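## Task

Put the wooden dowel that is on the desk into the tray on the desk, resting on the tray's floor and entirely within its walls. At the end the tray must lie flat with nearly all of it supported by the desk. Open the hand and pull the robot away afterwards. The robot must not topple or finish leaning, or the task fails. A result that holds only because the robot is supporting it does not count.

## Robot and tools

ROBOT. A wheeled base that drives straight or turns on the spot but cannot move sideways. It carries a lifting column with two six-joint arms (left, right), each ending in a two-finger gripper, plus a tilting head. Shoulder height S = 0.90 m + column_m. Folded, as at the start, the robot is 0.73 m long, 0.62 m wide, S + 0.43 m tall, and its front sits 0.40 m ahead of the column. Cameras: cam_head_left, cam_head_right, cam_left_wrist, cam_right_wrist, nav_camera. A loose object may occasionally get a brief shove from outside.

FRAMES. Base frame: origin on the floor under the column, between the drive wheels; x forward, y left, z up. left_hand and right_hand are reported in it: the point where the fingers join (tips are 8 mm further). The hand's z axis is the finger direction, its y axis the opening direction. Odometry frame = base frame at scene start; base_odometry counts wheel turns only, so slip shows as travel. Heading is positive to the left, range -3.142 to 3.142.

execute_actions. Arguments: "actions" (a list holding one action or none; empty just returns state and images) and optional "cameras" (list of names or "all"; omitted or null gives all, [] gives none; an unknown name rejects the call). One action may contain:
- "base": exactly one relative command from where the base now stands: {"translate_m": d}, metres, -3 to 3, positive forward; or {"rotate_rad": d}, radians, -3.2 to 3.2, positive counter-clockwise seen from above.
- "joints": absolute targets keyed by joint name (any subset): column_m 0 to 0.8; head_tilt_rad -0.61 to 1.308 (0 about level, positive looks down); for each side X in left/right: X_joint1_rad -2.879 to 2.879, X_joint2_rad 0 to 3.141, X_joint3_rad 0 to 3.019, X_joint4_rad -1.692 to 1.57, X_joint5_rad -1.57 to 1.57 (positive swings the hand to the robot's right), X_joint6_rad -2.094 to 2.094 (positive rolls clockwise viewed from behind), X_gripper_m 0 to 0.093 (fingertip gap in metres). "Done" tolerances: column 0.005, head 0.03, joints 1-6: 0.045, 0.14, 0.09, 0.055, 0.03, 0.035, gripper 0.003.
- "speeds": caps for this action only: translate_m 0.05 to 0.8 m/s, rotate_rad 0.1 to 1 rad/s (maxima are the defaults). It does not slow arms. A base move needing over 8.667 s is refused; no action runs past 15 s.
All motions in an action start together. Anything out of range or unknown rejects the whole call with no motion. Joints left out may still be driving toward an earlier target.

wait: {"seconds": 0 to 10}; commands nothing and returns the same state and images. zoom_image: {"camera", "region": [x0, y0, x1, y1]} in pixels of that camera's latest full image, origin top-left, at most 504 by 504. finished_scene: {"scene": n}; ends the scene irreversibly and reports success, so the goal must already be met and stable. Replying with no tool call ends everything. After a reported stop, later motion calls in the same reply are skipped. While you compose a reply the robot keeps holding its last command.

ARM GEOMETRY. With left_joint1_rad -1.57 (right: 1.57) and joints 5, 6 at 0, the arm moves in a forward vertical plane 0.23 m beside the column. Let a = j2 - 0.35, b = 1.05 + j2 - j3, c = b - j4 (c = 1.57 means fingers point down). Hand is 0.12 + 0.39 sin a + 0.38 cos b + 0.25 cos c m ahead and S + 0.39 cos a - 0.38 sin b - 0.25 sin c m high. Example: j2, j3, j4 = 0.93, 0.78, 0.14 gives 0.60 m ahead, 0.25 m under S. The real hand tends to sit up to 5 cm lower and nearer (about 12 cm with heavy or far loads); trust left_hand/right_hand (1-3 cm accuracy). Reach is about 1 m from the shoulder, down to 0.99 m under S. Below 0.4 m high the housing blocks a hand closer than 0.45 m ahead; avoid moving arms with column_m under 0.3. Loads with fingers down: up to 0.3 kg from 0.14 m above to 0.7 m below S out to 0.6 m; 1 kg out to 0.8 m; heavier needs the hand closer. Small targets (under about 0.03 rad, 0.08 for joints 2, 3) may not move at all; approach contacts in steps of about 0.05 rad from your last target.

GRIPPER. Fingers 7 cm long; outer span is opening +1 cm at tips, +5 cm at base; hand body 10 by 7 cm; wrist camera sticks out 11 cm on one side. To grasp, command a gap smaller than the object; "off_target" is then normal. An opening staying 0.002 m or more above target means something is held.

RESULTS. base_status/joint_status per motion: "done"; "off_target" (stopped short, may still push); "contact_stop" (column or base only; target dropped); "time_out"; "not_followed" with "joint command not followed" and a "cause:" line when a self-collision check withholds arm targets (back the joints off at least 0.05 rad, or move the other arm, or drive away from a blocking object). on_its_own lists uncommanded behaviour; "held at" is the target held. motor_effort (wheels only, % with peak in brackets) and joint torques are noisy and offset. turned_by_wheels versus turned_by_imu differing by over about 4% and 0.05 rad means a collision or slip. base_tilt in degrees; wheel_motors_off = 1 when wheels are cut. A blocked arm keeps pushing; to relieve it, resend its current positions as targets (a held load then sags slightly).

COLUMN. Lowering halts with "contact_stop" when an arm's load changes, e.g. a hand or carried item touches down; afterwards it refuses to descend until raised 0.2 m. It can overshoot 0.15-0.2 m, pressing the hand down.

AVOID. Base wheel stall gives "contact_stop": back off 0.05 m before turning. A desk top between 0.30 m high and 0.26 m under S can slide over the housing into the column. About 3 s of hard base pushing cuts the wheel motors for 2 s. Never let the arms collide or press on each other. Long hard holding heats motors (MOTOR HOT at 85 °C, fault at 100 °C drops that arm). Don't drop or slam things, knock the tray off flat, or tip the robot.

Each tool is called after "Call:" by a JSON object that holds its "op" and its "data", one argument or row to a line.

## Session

Call:
{"op": "execute_actions", "data": {
  "actions": []
}}

Scene clock: 0.00 s.
Joint torques (N m, as the arm reports them, + toward a larger angle): no reading
base_odometry: x=+0.000 y=+0.000 heading=+0.000 (m, m, rad; odometry frame)
turned_by_wheels: +0.000 (rad since the last result)
turned_by_imu: +0.000 (rad since the last result)
base_tilt: forward=+0.3 right=+0.0 (deg)
base_status: not commanded
joint_positions: column_m=+0.555 head_tilt_rad=+0.859 left_joint1_rad=-1.599 left_joint2_rad=+0.892 left_joint3_rad=+0.421 left_joint4_rad=-0.962 left_joint5_rad=-0.039 left_joint6_rad=-0.035 left_gripper_m=+0.094 right_joint1_rad=+1.550 right_joint2_rad=+0.856 right_joint3_rad=+0.425 right_joint4_rad=-0.909 right_joint5_rad=+0.000 right_joint6_rad=-0.100 right_gripper_m=+0.094
joint_status: not commanded
wheel_motors_off: 0
motor_effort: left_wheel=+1 right_wheel=+4 (%)
left_hand: x=+0.1500 y=+0.2254 z=+1.2535 quat_wxyz=(+0.439, -0.005, -0.898, -0.018) (m; base frame)
right_hand: x=+0.1676 y=-0.2302 z=+1.2443 quat_wxyz=(+0.397, +0.038, -0.917, -0.014) (m; base frame)
pictures: cam_head_left, cam_head_right, cam_left_wrist, cam_right_wrist, nav_camera
Images, in order (width x height): cam_head_left 504x504, cam_head_right 504x504, cam_left_wrist 616x616, cam_right_wrist 616x616, nav_camera 504x504.

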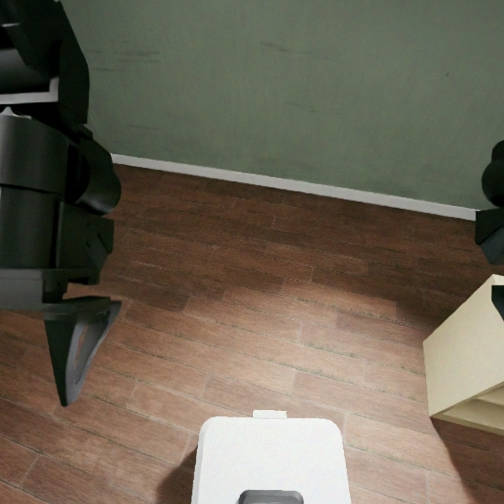

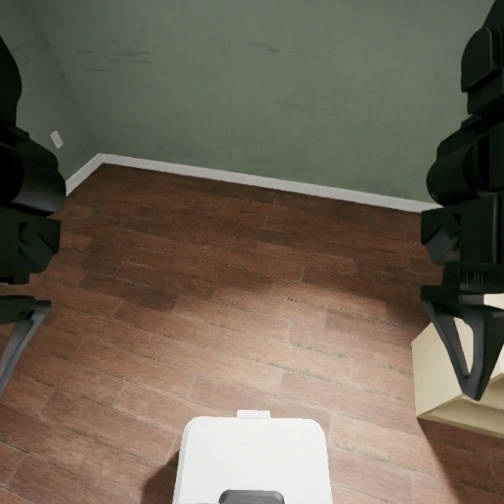

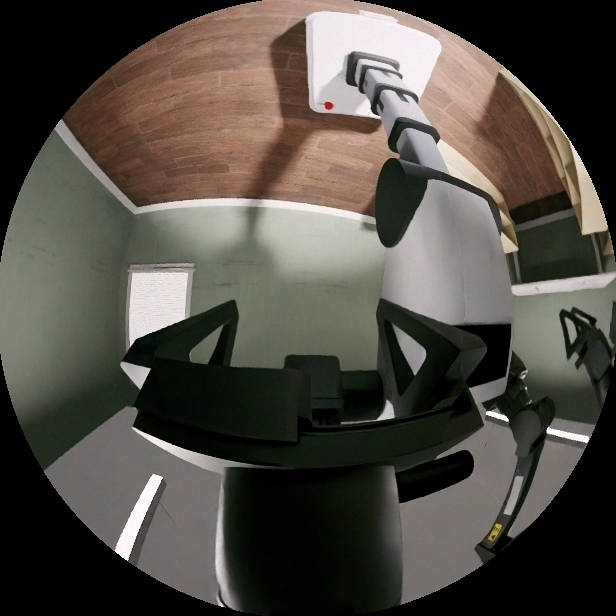

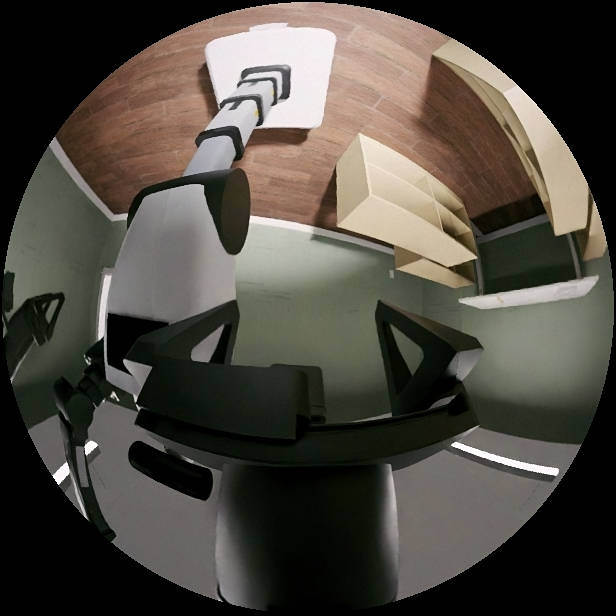

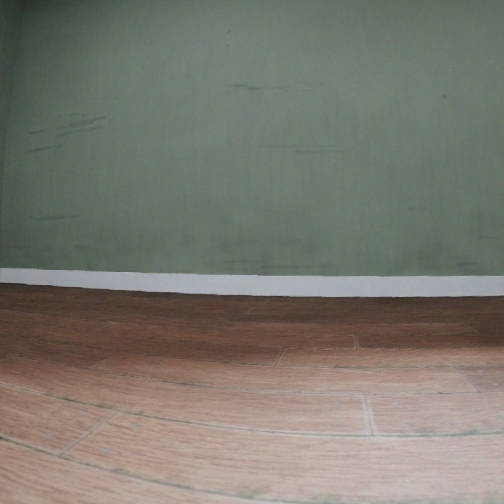

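Call:
{"op": "execute_actions", "data": {
  "actions": [
    {"base":{"rotate_rad":-1.8}}
  ],
  "cameras": ["cam_head_left","cam_head_right"]
}}

Scene clock: 6.60 s.
Joint torques (N m, as the arm reports them, + toward a larger angle): left_arm=[ 1.19 -9.07 -0.66 -1.11 -0.04  0.  ] | right_arm=[-2.18 -6.06 -0.44 -1.08 -0.06  0.1 ]
base_odometry: x=+0.000 y=+0.000 heading=-1.799 (m, m, rad; odometry frame)
turned_by_wheels: -1.799 (rad since the last result)
turned_by_imu: -1.770 (rad since the last result)
base_tilt: forward=+0.3 right=+0.0 (deg)
base_status: done
joint_positions: column_m=+0.555 head_tilt_rad=+0.859 left_joint1_rad=-1.599 left_joint2_rad=+0.892 left_joint3_rad=+0.421 left_joint4_rad=-0.962 left_joint5_rad=-0.039 left_joint6_rad=-0.035 left_gripper_m=+0.094 right_joint1_rad=+1.550 right_joint2_rad=+0.856 right_joint3_rad=+0.425 right_joint4_rad=-0.909 right_joint5_rad=+0.000 right_joint6_rad=-0.100 right_gripper_m=+0.094
joint_status: not commanded
wheel_motors_off: 0
motor_effort: left_wheel=+4(50) right_wheel=-4(51) (%)
left_hand: x=+0.1500 y=+0.2254 z=+1.2535 quat_wxyz=(+0.439, -0.005, -0.898, -0.018) (m; base frame)
right_hand: x=+0.1676 y=-0.2302 z=+1.2443 quat_wxyz=(+0.397, +0.038, -0.917, -0.014) (m; base frame)
pictures: cam_head_left, cam_head_right
Images, in order (width x height): cam_head_left 504x504, cam_head_right 504x504.

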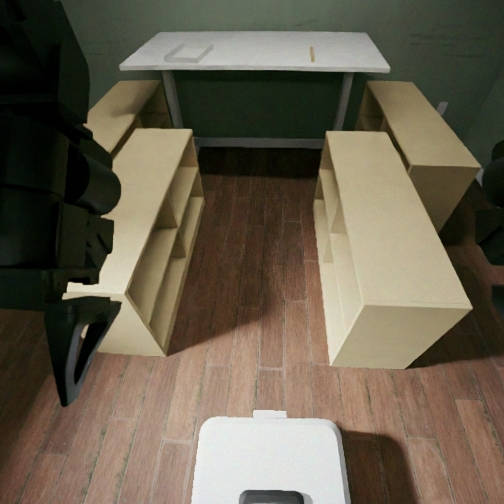

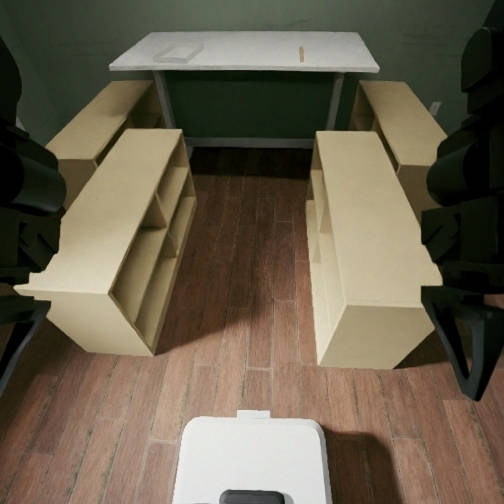

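Call:
{"op": "execute_actions", "data": {
  "actions": [
    {"base":{"translate_m":1.58},"joints":{"column_m":0.62,"head_tilt_rad":1.0,"right_joint1_rad":1.57,"right_joint2_rad":1.01,"right_joint3_rad":0.9,"right_joint4_rad":-0.4,"right_joint5_rad":0,"right_joint6_rad":0,"right_gripper_m":0.06}}
  ],
  "cameras": ["cam_head_left","cam_head_right","cam_right_wrist"]
}}

Scene clock: 18.27 s.
Joint torques (N m, as the arm reports them, + toward a larger angle): left_arm=[ 1.31 -9.16 -0.53 -1.09 -0.02 -0.01] | right_arm=[ -0.17 -11.73   4.07   0.56  -0.05   0.16]
base_odometry: x=-0.358 y=-1.539 heading=-1.800 (m, m, rad; odometry frame)
turned_by_wheels: -0.001 (rad since the last result)
turned_by_imu: -0.003 (rad since the last result)
base_tilt: forward=+0.4 right=+0.1 (deg)
base_status: done
joint_positions: column_m=+0.620 head_tilt_rad=+1.000 left_joint1_rad=-1.599 left_joint2_rad=+0.892 left_joint3_rad=+0.421 left_joint4_rad=-0.962 left_joint5_rad=-0.039 left_joint6_rad=-0.035 left_gripper_m=+0.094 right_joint1_rad=+1.557 right_joint2_rad=+1.002 right_joint3_rad=+0.903 right_joint4_rad=-0.402 right_joint5_rad=+0.000 right_joint6_rad=-0.008 right_gripper_m=+0.060
joint_status: all done
wheel_motors_off: 0
motor_effort: left_wheel=-1(59) right_wheel=+2(54) (%)
left_hand: x=+0.1498 y=+0.2254 z=+1.3188 quat_wxyz=(+0.439, -0.005, -0.898, -0.018) (m; base frame)
right_hand: x=+0.5214 y=-0.2319 z=+1.2331 quat_wxyz=(-0.011, +0.001, -1.000, +0.006) (m; base frame)
pictures: cam_head_left, cam_head_right, cam_right_wrist
Images, in order (width x height): cam_head_left 504x504, cam_head_right 504x504, cam_right_wrist 616x616.

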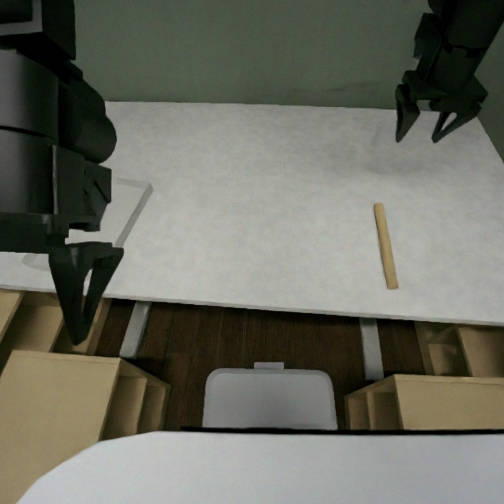

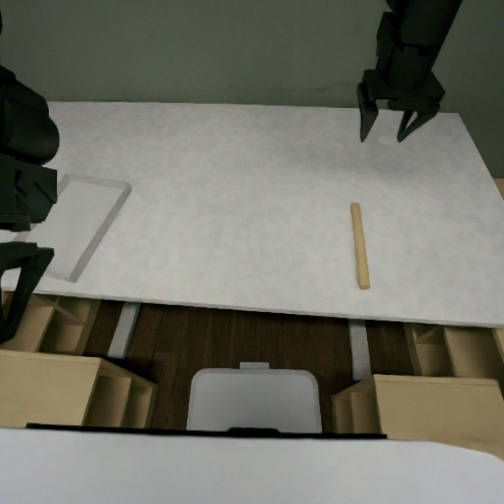

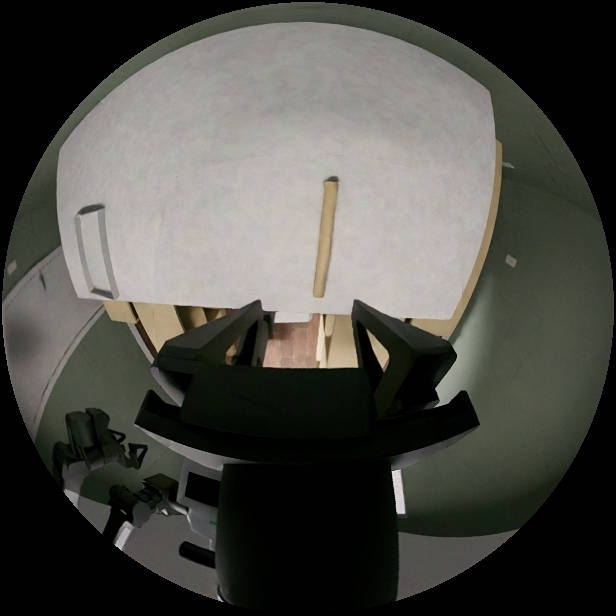

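Call:
{"op": "execute_actions", "data": {
  "actions": [
    {"base":{"rotate_rad":-0.075},"joints":{"column_m":0.57,"right_joint2_rad":1.42,"right_joint3_rad":0.96,"right_joint4_rad":-0.06}}
  ],
  "cameras": ["cam_head_left","cam_right_wrist"]
}}

Scene clock: 26.00 s.
Joint torques (N m, as the arm reports them, + toward a larger angle): left_arm=[ 0.84 -9.34 -0.6  -1.11 -0.03  0.02] | right_arm=[ -0.85 -14.09   1.     0.76  -0.1    0.23]
base_odometry: x=-0.358 y=-1.539 heading=-1.873 (m, m, rad; odometry frame)
turned_by_wheels: -0.073 (rad since the last result)
turned_by_imu: -0.072 (rad since the last result)
base_tilt: forward=+0.4 right=+0.0 (deg)
base_status: done
joint_positions: column_m=+0.570 head_tilt_rad=+1.000 left_joint1_rad=-1.599 left_joint2_rad=+0.892 left_joint3_rad=+0.421 left_joint4_rad=-0.962 left_joint5_rad=-0.039 left_joint6_rad=-0.035 left_gripper_m=+0.094 right_joint1_rad=+1.560 right_joint2_rad=+1.430 right_joint3_rad=+0.955 right_joint4_rad=-0.071 right_joint5_rad=+0.000 right_joint6_rad=-0.008 right_gripper_m=+0.060
joint_status: all done
wheel_motors_off: 0
motor_effort: left_wheel=+1(53) right_wheel=-1(47) (%)
left_hand: x=+0.1498 y=+0.2254 z=+1.2689 quat_wxyz=(+0.439, -0.005, -0.898, -0.018) (m; base frame)
right_hand: x=+0.4767 y=-0.2316 z=+1.0251 quat_wxyz=(+0.011, +0.001, -1.000, +0.005) (m; base frame)
pictures: cam_head_left, cam_right_wrist
Images, in order (width x height): cam_head_left 504x504, cam_right_wrist 616x616.

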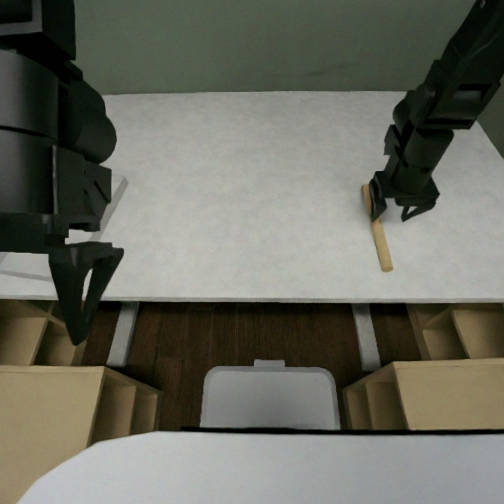

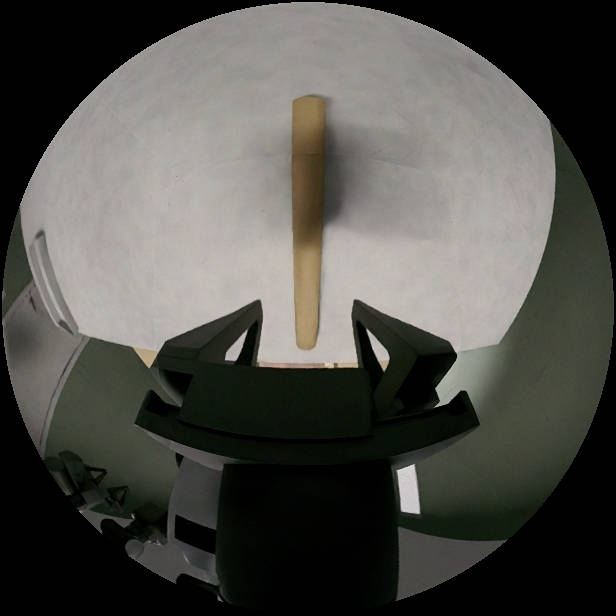

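Call:
{"op": "execute_actions", "data": {
  "actions": [
    {"base":{"translate_m":0.022},"joints":{"column_m":0.512}}
  ],
  "cameras": ["cam_head_left","cam_right_wrist"]
}}

Call:
{"op": "zoom_image", "data": {
  "camera": "cam_head_left",
  "region": [320,150,480,290]
}}

Scene clock: 32.20 s.
Joint torques (N m, as the arm reports them, + toward a larger angle): left_arm=[ 1.13 -9.34 -0.65 -1.09 -0.05  0.  ] | right_arm=[ -0.87 -13.63   0.63   0.72  -0.07   0.22]
base_odometry: x=-0.365 y=-1.560 heading=-1.874 (m, m, rad; odometry frame)
turned_by_wheels: -0.001 (rad since the last result)
turned_by_imu: -0.003 (rad since the last result)
base_tilt: forward=+0.4 right=+0.0 (deg)
base_status: done
joint_positions: column_m=+0.512 head_tilt_rad=+1.000 left_joint1_rad=-1.599 left_joint2_rad=+0.892 left_joint3_rad=+0.421 left_joint4_rad=-0.962 left_joint5_rad=-0.039 left_joint6_rad=-0.035 left_gripper_m=+0.094 right_joint1_rad=+1.561 right_joint2_rad=+1.426 right_joint3_rad=+0.961 right_joint4_rad=-0.068 right_joint5_rad=+0.000 right_joint6_rad=-0.008 right_gripper_m=+0.060
joint_status: all done
wheel_motors_off: 0
motor_effort: left_wheel=+0(41) right_wheel=+2(58) (%)
left_hand: x=+0.1499 y=+0.2254 z=+1.2109 quat_wxyz=(+0.439, -0.005, -0.898, -0.018) (m; base frame)
right_hand: x=+0.4830 y=-0.2312 z=+0.9685 quat_wxyz=(+0.005, +0.001, -1.000, +0.004) (m; base frame)
pictures: cam_head_left, cam_right_wrist
Images, in order (width x height): cam_head_left 504x504, cam_right_wrist 616x616.

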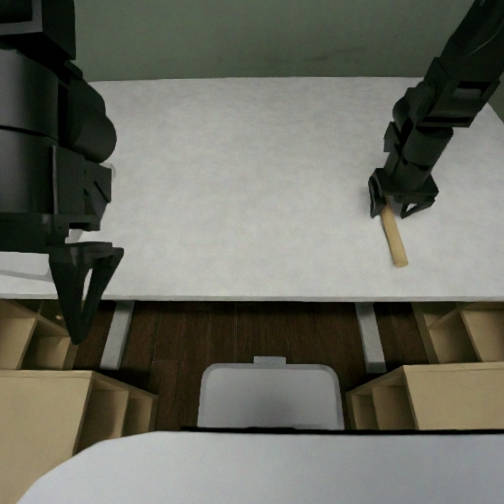

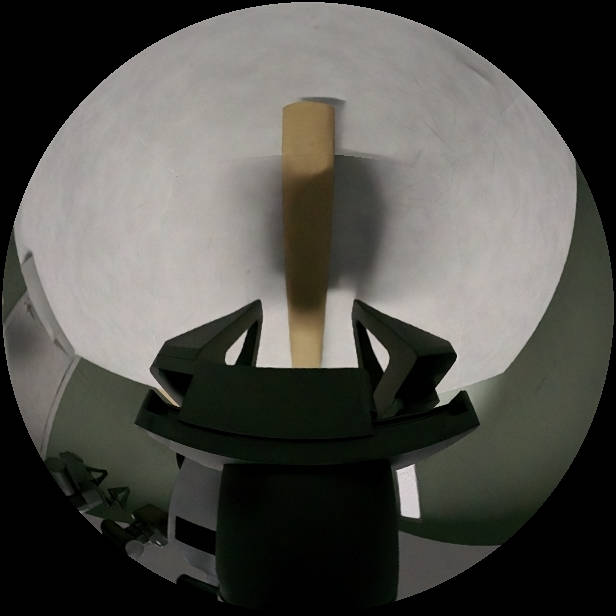

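Region (320, 150, 480, 290) of cam_head_left's 504x504 image, scaled by 3.150, with more detail than that image has; it fills the top 441 rows of this view, and the rest is white.

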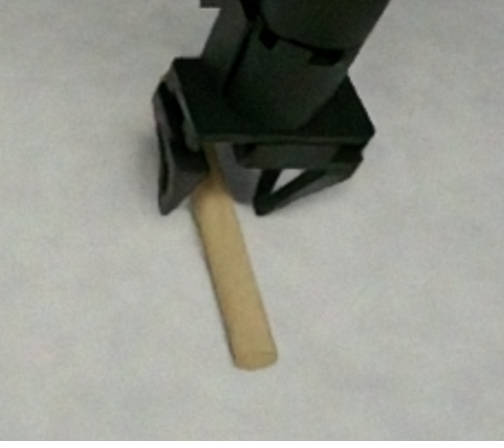

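Call:
{"op": "execute_actions", "data": {
  "actions": [
    {"joints":{"column_m":0.501}}
  ],
  "cameras": []
}}

Call:
{"op": "execute_actions", "data": {
  "actions": [
    {"joints":{"right_gripper_m":0.012}}
  ],
  "cameras": ["cam_right_wrist"]
}}

Scene clock: 38.10 s.
Joint torques (N m, as the arm reports them, + toward a larger angle): left_arm=[ 1.21 -9.29 -0.63 -1.13 -0.03 -0.01] | right_arm=[ -1.2  -11.88   1.56   0.7   -0.15   0.15]
base_odometry: x=-0.365 y=-1.560 heading=-1.874 (m, m, rad; odometry frame)
turned_by_wheels: +0.000 (rad since the last result)
turned_by_imu: -0.002 (rad since the last result)
base_tilt: forward=+0.4 right=+0.1 (deg)
base_status: not commanded
joint_positions: column_m=+0.501 head_tilt_rad=+1.000 left_joint1_rad=-1.599 left_joint2_rad=+0.892 left_joint3_rad=+0.421 left_joint4_rad=-0.962 left_joint5_rad=-0.039 left_joint6_rad=-0.035 left_gripper_m=+0.094 right_joint1_rad=+1.561 right_joint2_rad=+1.410 right_joint3_rad=+0.953 right_joint4_rad=-0.068 right_joint5_rad=+0.001 right_joint6_rad=+0.000 right_gripper_m=+0.060
joint_status: all done
wheel_motors_off: 0
motor_effort: left_wheel=+0(0) right_wheel=+3(3) (%)
left_hand: x=+0.1499 y=+0.2254 z=+1.1999 quat_wxyz=(+0.439, -0.005, -0.898, -0.018) (m; base frame)
right_hand: x=+0.4851 y=-0.2311 z=+0.9631 quat_wxyz=(+0.001, -0.003, -1.000, +0.005) (m; base frame)
pictures: none
No camera images: the call's "cameras" was empty. Leave "cameras" out to get every camera's image.

Scene clock: 38.70 s.
Joint torques (N m, as the arm reports them, + toward a larger angle): left_arm=[ 1.31 -9.44 -0.7  -1.11 -0.04  0.  ] | right_arm=[ -0.02 -11.87   1.43   0.68  -0.17   0.11]
base_odometry: x=-0.365 y=-1.560 heading=-1.874 (m, m, rad; odometry frame)
turned_by_wheels: +0.000 (rad since the last result)
turned_by_imu: +0.000 (rad since the last result)
base_tilt: forward=+0.3 right=+0.0 (deg)
base_status: not commanded
joint_positions: column_m=+0.501 head_tilt_rad=+1.000 left_joint1_rad=-1.599 left_joint2_rad=+0.892 left_joint3_rad=+0.421 left_joint4_rad=-0.962 left_joint5_rad=-0.039 left_joint6_rad=-0.035 left_gripper_m=+0.094 right_joint1_rad=+1.561 right_joint2_rad=+1.410 right_joint3_rad=+0.953 right_joint4_rad=-0.068 right_joint5_rad=+0.002 right_joint6_rad=+0.000 right_gripper_m=+0.022
joint_status: right_gripper_m off_target (ended at +0.022, target +0.012)
wheel_motors_off: 0
motor_effort: left_wheel=+0(1) right_wheel=+3(4) (%)
left_hand: x=+0.1499 y=+0.2254 z=+1.1999 quat_wxyz=(+0.439, -0.005, -0.898, -0.018) (m; base frame)
right_hand: x=+0.4853 y=-0.2313 z=+0.9632 quat_wxyz=(+0.001, -0.003, -1.000, +0.005) (m; base frame)
pictures: cam_right_wrist
Images, in order (width x height): cam_right_wrist 616x616.

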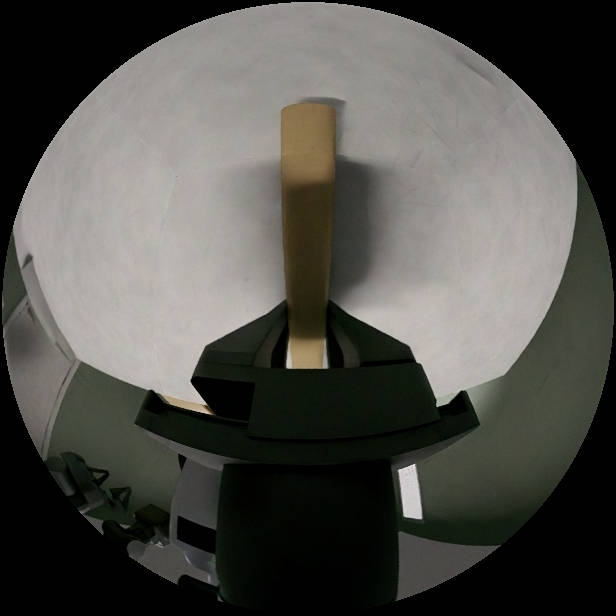

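Call:
{"op": "execute_actions", "data": {
  "actions": [
    {"joints":{"column_m":0.53}}
  ],
  "cameras": []
}}

Call:
{"op": "execute_actions", "data": {
  "actions": [
    {"base":{"rotate_rad":0.4},"joints":{"column_m":0.6}}
  ],
  "cameras": ["cam_left_wrist"]
}}

Call:
{"op": "execute_actions", "data": {
  "actions": [
    {"base":{"translate_m":0.1},"joints":{"right_joint2_rad":1.45,"right_joint3_rad":1.157,"right_joint4_rad":-0.23,"right_joint6_rad":1.38}}
  ],
  "cameras": ["cam_head_left","cam_head_right","cam_left_wrist"]
}}

Scene clock: 59.83 s.
Joint torques (N m, as the arm reports them, + toward a larger angle): left_arm=[ 1.33 -9.16 -0.68 -1.11 -0.03  0.  ] | right_arm=[  0.09 -12.6    1.28   0.66  -0.19   0.16]
base_odometry: x=-0.365 y=-1.560 heading=-1.874 (m, m, rad; odometry frame)
turned_by_wheels: +0.000 (rad since the last result)
turned_by_imu: -0.002 (rad since the last result)
base_tilt: forward=+0.4 right=+0.0 (deg)
base_status: not commanded
joint_positions: column_m=+0.530 head_tilt_rad=+1.000 left_joint1_rad=-1.599 left_joint2_rad=+0.892 left_joint3_rad=+0.421 left_joint4_rad=-0.962 left_joint5_rad=-0.039 left_joint6_rad=-0.035 left_gripper_m=+0.094 right_joint1_rad=+1.561 right_joint2_rad=+1.414 right_joint3_rad=+0.953 right_joint4_rad=-0.068 right_joint5_rad=+0.002 right_joint6_rad=+0.000 right_gripper_m=+0.022
joint_status: all done
wheel_motors_off: 0
motor_effort: left_wheel=+0(1) right_wheel=+4(3) (%)
left_hand: x=+0.1499 y=+0.2254 z=+1.2288 quat_wxyz=(+0.439, -0.005, -0.898, -0.018) (m; base frame)
right_hand: x=+0.4835 y=-0.2313 z=+0.9905 quat_wxyz=(+0.003, -0.003, -1.000, +0.005) (m; base frame)
pictures: none
No camera images: the call's "cameras" was empty. Leave "cameras" out to get every camera's image.

Scene clock: 61.63 s.
Joint torques (N m, as the arm reports them, + toward a larger angle): left_arm=[ 1.41 -8.89 -0.68 -1.13 -0.04 -0.01] | right_arm=[ -0.62 -12.2    1.13   0.5   -0.19   0.19]
base_odometry: x=-0.365 y=-1.560 heading=-1.475 (m, m, rad; odometry frame)
turned_by_wheels: +0.399 (rad since the last result)
turned_by_imu: +0.387 (rad since the last result)
base_tilt: forward=+0.4 right=+0.1 (deg)
base_status: done
joint_positions: column_m=+0.600 head_tilt_rad=+1.000 left_joint1_rad=-1.599 left_joint2_rad=+0.892 left_joint3_rad=+0.421 left_joint4_rad=-0.962 left_joint5_rad=-0.039 left_joint6_rad=-0.035 left_gripper_m=+0.094 right_joint1_rad=+1.563 right_joint2_rad=+1.415 right_joint3_rad=+0.955 right_joint4_rad=-0.068 right_joint5_rad=+0.002 right_joint6_rad=+0.000 right_gripper_m=+0.022
joint_status: all done
wheel_motors_off: 0
motor_effort: left_wheel=-3(60) right_wheel=+1(47) (%)
left_hand: x=+0.1499 y=+0.2254 z=+1.2988 quat_wxyz=(+0.439, -0.005, -0.898, -0.018) (m; base frame)
right_hand: x=+0.4842 y=-0.2304 z=+1.0601 quat_wxyz=(+0.002, -0.002, -1.000, +0.004) (m; base frame)
pictures: cam_left_wrist
Images, in order (width x height): cam_left_wrist 616x616.

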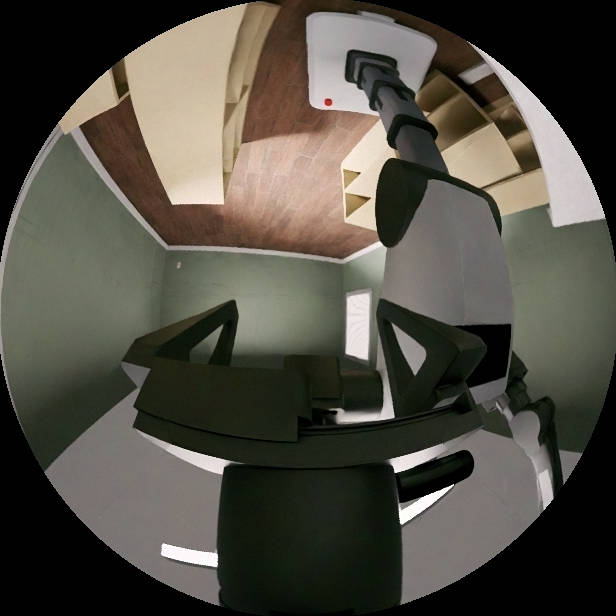

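Scene clock: 63.27 s.
Joint torques (N m, as the arm reports them, + toward a larger angle): left_arm=[ 1.05 -9.05 -0.74 -1.1  -0.04 -0.01] | right_arm=[ -1.54 -14.56   1.68   0.09  -0.1    0.17]
base_odometry: x=-0.355 y=-1.660 heading=-1.474 (m, m, rad; odometry frame)
turned_by_wheels: +0.002 (rad since the last result)
turned_by_imu: +0.001 (rad since the last result)
base_tilt: forward=+0.4 right=+0.1 (deg)
base_status: done
joint_positions: column_m=+0.600 head_tilt_rad=+1.001 left_joint1_rad=-1.599 left_joint2_rad=+0.892 left_joint3_rad=+0.422 left_joint4_rad=-0.962 left_joint5_rad=-0.039 left_joint6_rad=-0.035 left_gripper_m=+0.094 right_joint1_rad=+1.563 right_joint2_rad=+1.452 right_joint3_rad=+1.166 right_joint4_rad=-0.222 right_joint5_rad=+0.002 right_joint6_rad=+1.372 right_gripper_m=+0.022
joint_status: all done
wheel_motors_off: 0
motor_effort: left_wheel=+2(61) right_wheel=-1(49) (%)
left_hand: x=+0.1505 y=+0.2254 z=+1.2986 quat_wxyz=(+0.438, -0.005, -0.899, -0.018) (m; base frame)
right_hand: x=+0.5611 y=-0.2307 z=+1.0573 quat_wxyz=(-0.009, -0.635, -0.773, -0.001) (m; base frame)
pictures: cam_head_left, cam_head_right, cam_left_wrist
Images, in order (width x height): cam_head_left 504x504, cam_head_right 504x504, cam_left_wrist 616x616.

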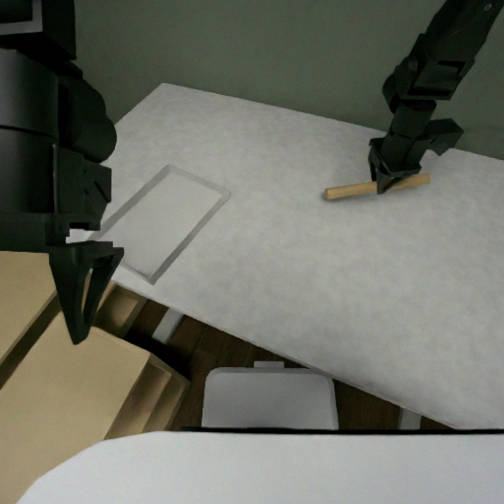

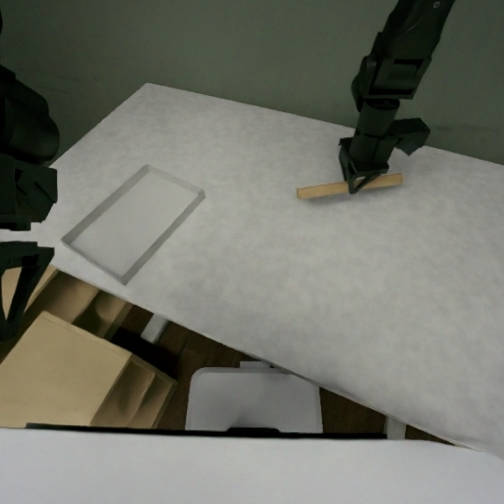

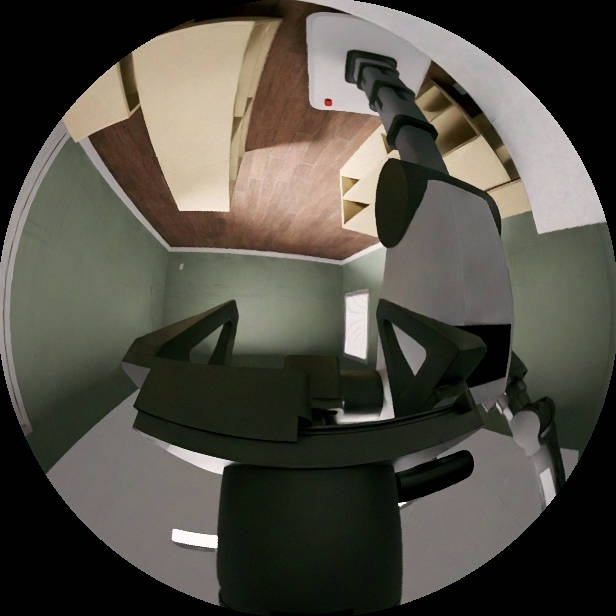

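Call:
{"op": "execute_actions", "data": {
  "actions": [
    {"base":{"rotate_rad":0.9},"speeds":{"rotate_rad":0.6}}
  ],
  "cameras": ["cam_head_left","cam_right_wrist"]
}}

Scene clock: 69.27 s.
Joint torques (N m, as the arm reports them, + toward a larger angle): left_arm=[ 1.02 -9.51 -0.67 -1.03 -0.05 -0.02] | right_arm=[ -1.7  -14.38   1.81   0.03   0.01   0.18]
base_odometry: x=-0.355 y=-1.660 heading=-0.575 (m, m, rad; odometry frame)
turned_by_wheels: +0.899 (rad since the last result)
turned_by_imu: +0.872 (rad since the last result)
base_tilt: forward=+0.3 right=+0.0 (deg)
base_status: done
joint_positions: column_m=+0.600 head_tilt_rad=+1.001 left_joint1_rad=-1.599 left_joint2_rad=+0.891 left_joint3_rad=+0.422 left_joint4_rad=-0.962 left_joint5_rad=-0.039 left_joint6_rad=-0.035 left_gripper_m=+0.094 right_joint1_rad=+1.565 right_joint2_rad=+1.452 right_joint3_rad=+1.164 right_joint4_rad=-0.222 right_joint5_rad=+0.001 right_joint6_rad=+1.372 right_gripper_m=+0.022
joint_status: not commanded
wheel_motors_off: 0
motor_effort: left_wheel=-4(87) right_wheel=+4(45) (%)
left_hand: x=+0.1504 y=+0.2254 z=+1.2986 quat_wxyz=(+0.438, -0.005, -0.899, -0.018) (m; base frame)
right_hand: x=+0.5597 y=-0.2294 z=+1.0571 quat_wxyz=(-0.007, -0.634, -0.773, -0.001) (m; base frame)
pictures: cam_head_left, cam_right_wrist
Images, in order (width x height): cam_head_left 504x504, cam_right_wrist 616x616.

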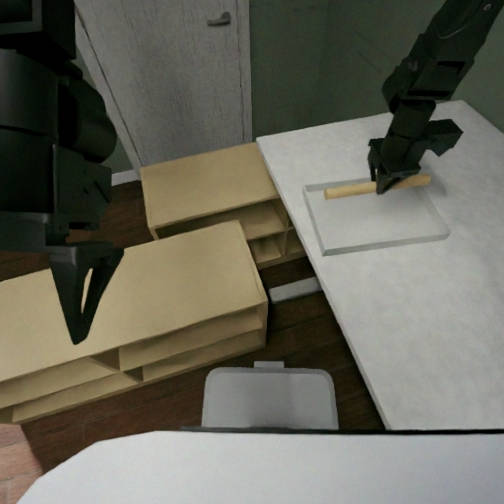

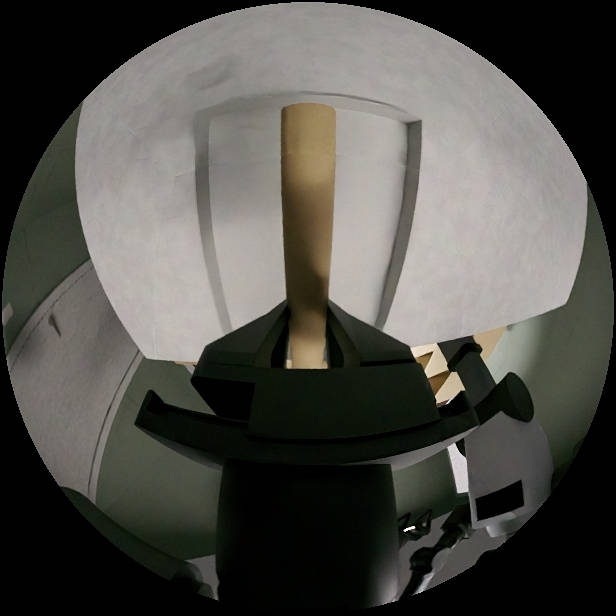

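Call:
{"op": "execute_actions", "data": {
  "actions": [
    {"base":{"rotate_rad":-0.02},"joints":{"column_m":0.54}}
  ],
  "cameras": ["cam_head_left","cam_right_wrist"]
}}

Call:
{"op": "zoom_image", "data": {
  "camera": "cam_head_left",
  "region": [280,130,480,270]
}}

Scene clock: 79.80 s.
Joint torques (N m, as the arm reports them, + toward a larger angle): left_arm=[ 1.52 -9.05 -0.74 -1.08 -0.05 -0.01] | right_arm=[ -1.41 -14.46   1.74  -0.04  -0.09   0.17]
base_odometry: x=-0.356 y=-1.660 heading=-0.594 (m, m, rad; odometry frame)
turned_by_wheels: -0.020 (rad since the last result)
turned_by_imu: -0.021 (rad since the last result)
base_tilt: forward=+0.4 right=+0.1 (deg)
base_status: done
joint_positions: column_m=+0.540 head_tilt_rad=+1.001 left_joint1_rad=-1.599 left_joint2_rad=+0.891 left_joint3_rad=+0.422 left_joint4_rad=-0.962 left_joint5_rad=-0.039 left_joint6_rad=-0.035 left_gripper_m=+0.094 right_joint1_rad=+1.565 right_joint2_rad=+1.452 right_joint3_rad=+1.164 right_joint4_rad=-0.222 right_joint5_rad=+0.001 right_joint6_rad=+1.372 right_gripper_m=+0.022
joint_status: all done
wheel_motors_off: 0
motor_effort: left_wheel=+2(12) right_wheel=-2(12) (%)
left_hand: x=+0.1504 y=+0.2254 z=+1.2388 quat_wxyz=(+0.438, -0.005, -0.899, -0.018) (m; base frame)
right_hand: x=+0.5597 y=-0.2291 z=+0.9972 quat_wxyz=(-0.007, -0.634, -0.773, -0.002) (m; base frame)
pictures: cam_head_left, cam_right_wrist
Images, in order (width x height): cam_head_left 504x504, cam_right_wrist 616x616.

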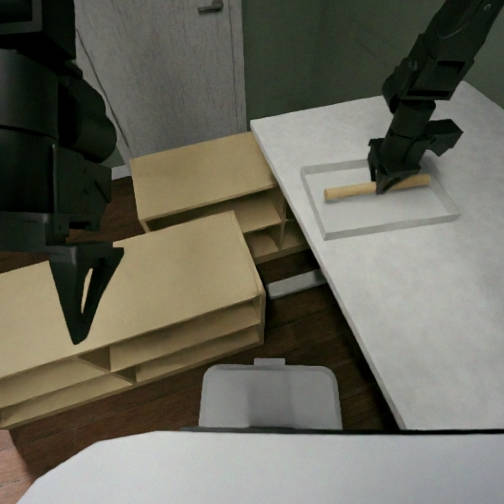

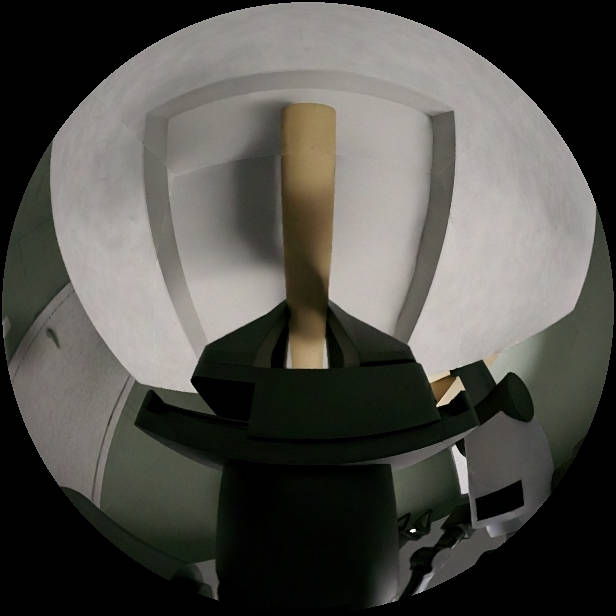

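Region (280, 130, 480, 270) of cam_head_left's 504x504 image, scaled by 2.520, with more detail than that image has; it fills the top 353 rows of this view, and the rest is white.

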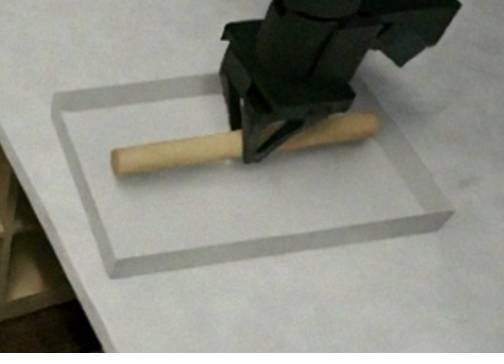

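Call:
{"op": "execute_actions", "data": {
  "actions": [
    {"joints":{"column_m":0.507}}
  ],
  "cameras": []
}}

Call:
{"op": "execute_actions", "data": {
  "actions": [
    {"joints":{"right_gripper_m":0.055}}
  ],
  "cameras": ["cam_head_left"]
}}

Call:
{"op": "execute_actions", "data": {
  "actions": [
    {"joints":{"column_m":0.57}}
  ],
  "cameras": []
}}

Call:
{"op": "execute_actions", "data": {
  "actions": [
    {"joints":{"column_m":0.65,"right_joint2_rad":0.9,"right_joint3_rad":0.5,"right_joint4_rad":-0.9,"right_joint6_rad":0}}
  ],
  "cameras": ["cam_head_left"]
}}

Scene clock: 89.00 s.
Joint torques (N m, as the arm reports them, + toward a larger angle): left_arm=[ 1.27 -8.85 -0.63 -1.07 -0.04  0.  ] | right_arm=[ -0.75 -14.67   1.82   0.05  -0.01   0.18]
base_odometry: x=-0.356 y=-1.660 heading=-0.594 (m, m, rad; odometry frame)
turned_by_wheels: +0.000 (rad since the last result)
turned_by_imu: -0.002 (rad since the last result)
base_tilt: forward=+0.5 right=+0.0 (deg)
base_status: not commanded
joint_positions: column_m=+0.507 head_tilt_rad=+1.001 left_joint1_rad=-1.599 left_joint2_rad=+0.891 left_joint3_rad=+0.422 left_joint4_rad=-0.962 left_joint5_rad=-0.039 left_joint6_rad=-0.035 left_gripper_m=+0.094 right_joint1_rad=+1.565 right_joint2_rad=+1.448 right_joint3_rad=+1.163 right_joint4_rad=-0.227 right_joint5_rad=+0.000 right_joint6_rad=+1.372 right_gripper_m=+0.022
joint_status: all done
wheel_motors_off: 0
motor_effort: left_wheel=+4(4) right_wheel=-3(3) (%)
left_hand: x=+0.1504 y=+0.2254 z=+1.2057 quat_wxyz=(+0.438, -0.005, -0.899, -0.018) (m; base frame)
right_hand: x=+0.5606 y=-0.2289 z=+0.9663 quat_wxyz=(-0.006, -0.634, -0.773, -0.002) (m; base frame)
pictures: none
No camera images: the call's "cameras" was empty. Leave "cameras" out to get every camera's image.

Scene clock: 89.57 s.
Joint torques (N m, as the arm reports them, + toward a larger angle): left_arm=[ 1.49 -9.17 -0.65 -1.06 -0.02  0.  ] | right_arm=[ -0.71 -14.77   2.01   0.37  -0.01   0.16]
base_odometry: x=-0.356 y=-1.660 heading=-0.594 (m, m, rad; odometry frame)
turned_by_wheels: +0.000 (rad since the last result)
turned_by_imu: +0.000 (rad since the last result)
base_tilt: forward=+0.3 right=+0.1 (deg)
base_status: not commanded
joint_positions: column_m=+0.507 head_tilt_rad=+1.001 left_joint1_rad=-1.599 left_joint2_rad=+0.891 left_joint3_rad=+0.422 left_joint4_rad=-0.962 left_joint5_rad=-0.039 left_joint6_rad=-0.035 left_gripper_m=+0.094 right_joint1_rad=+1.565 right_joint2_rad=+1.447 right_joint3_rad=+1.162 right_joint4_rad=-0.228 right_joint5_rad=+0.000 right_joint6_rad=+1.372 right_gripper_m=+0.055
joint_status: all done
wheel_motors_off: 0
motor_effort: left_wheel=+4(4) right_wheel=-2(3) (%)
left_hand: x=+0.1504 y=+0.2254 z=+1.2057 quat_wxyz=(+0.438, -0.005, -0.899, -0.018) (m; base frame)
right_hand: x=+0.5598 y=-0.2289 z=+0.9664 quat_wxyz=(-0.006, -0.635, -0.773, -0.002) (m; base frame)
pictures: cam_head_left
Images, in order (width x height): cam_head_left 504x504.

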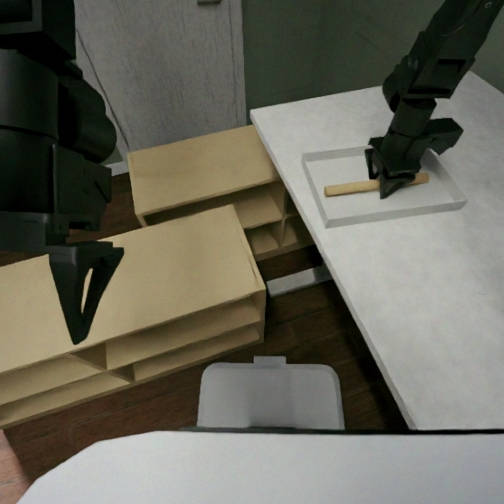

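Scene clock: 90.97 s.
Joint torques (N m, as the arm reports them, + toward a larger angle): left_arm=[ 1.26 -9.13 -0.59 -1.09 -0.05 -0.01] | right_arm=[ -0.01 -14.33   1.94   0.41  -0.01   0.15]
base_odometry: x=-0.356 y=-1.660 heading=-0.594 (m, m, rad; odometry frame)
turned_by_wheels: +0.000 (rad since the last result)
turned_by_imu: -0.001 (rad since the last result)
base_tilt: forward=+0.4 right=+0.0 (deg)
base_status: not commanded
joint_positions: column_m=+0.570 head_tilt_rad=+1.001 left_joint1_rad=-1.599 left_joint2_rad=+0.891 left_joint3_rad=+0.422 left_joint4_rad=-0.962 left_joint5_rad=-0.039 left_joint6_rad=-0.035 left_gripper_m=+0.094 right_joint1_rad=+1.565 right_joint2_rad=+1.447 right_joint3_rad=+1.162 right_joint4_rad=-0.228 right_joint5_rad=+0.000 right_joint6_rad=+1.372 right_gripper_m=+0.055
joint_status: all done
wheel_motors_off: 0
motor_effort: left_wheel=+4(4) right_wheel=-3(3) (%)
left_hand: x=+0.1504 y=+0.2254 z=+1.2686 quat_wxyz=(+0.438, -0.005, -0.899, -0.018) (m; base frame)
right_hand: x=+0.5598 y=-0.2289 z=+1.0293 quat_wxyz=(-0.006, -0.635, -0.773, -0.002) (m; base frame)
pictures: none
No camera images: the call's "cameras" was empty. Leave "cameras" out to get every camera's image.

Scene clock: 92.60 s.
Joint torques (N m, as the arm reports them, + toward a larger angle): left_arm=[ 1.39 -9.12 -0.7  -1.15 -0.03 -0.01] | right_arm=[-0.45 -6.69  0.48 -0.9  -0.07  0.04]
base_odometry: x=-0.356 y=-1.660 heading=-0.594 (m, m, rad; odometry frame)
turned_by_wheels: +0.000 (rad since the last result)
turned_by_imu: -0.001 (rad since the last result)
base_tilt: forward=+0.5 right=+0.1 (deg)
base_status: not commanded
joint_positions: column_m=+0.650 head_tilt_rad=+1.001 left_joint1_rad=-1.599 left_joint2_rad=+0.891 left_joint3_rad=+0.422 left_joint4_rad=-0.962 left_joint5_rad=-0.039 left_joint6_rad=-0.035 left_gripper_m=+0.094 right_joint1_rad=+1.565 right_joint2_rad=+0.902 right_joint3_rad=+0.494 right_joint4_rad=-0.894 right_joint5_rad=+0.000 right_joint6_rad=+0.008 right_gripper_m=+0.055
joint_status: all done
wheel_motors_off: 0
motor_effort: left_wheel=+5(5) right_wheel=-4(4) (%)
left_hand: x=+0.1504 y=+0.2254 z=+1.3486 quat_wxyz=(+0.438, -0.005, -0.899, -0.018) (m; base frame)
right_hand: x=+0.1981 y=-0.2269 z=+1.3246 quat_wxyz=(+0.380, -0.006, -0.925, +0.003) (m; base frame)
pictures: cam_head_left
Images, in order (width x height): cam_head_left 504x504.

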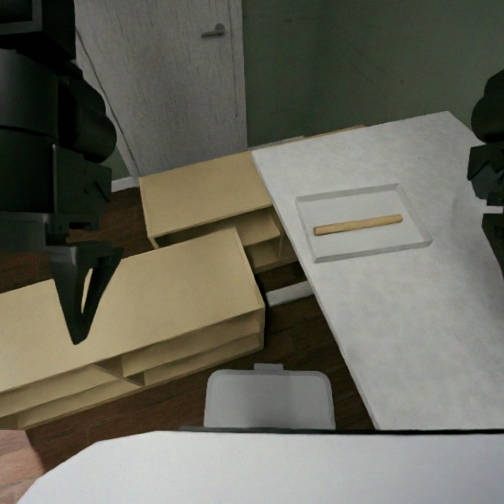

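Call:
{"op": "finished_scene", "data": {
  "scene": 2
}}

The scene is finished: the task was done.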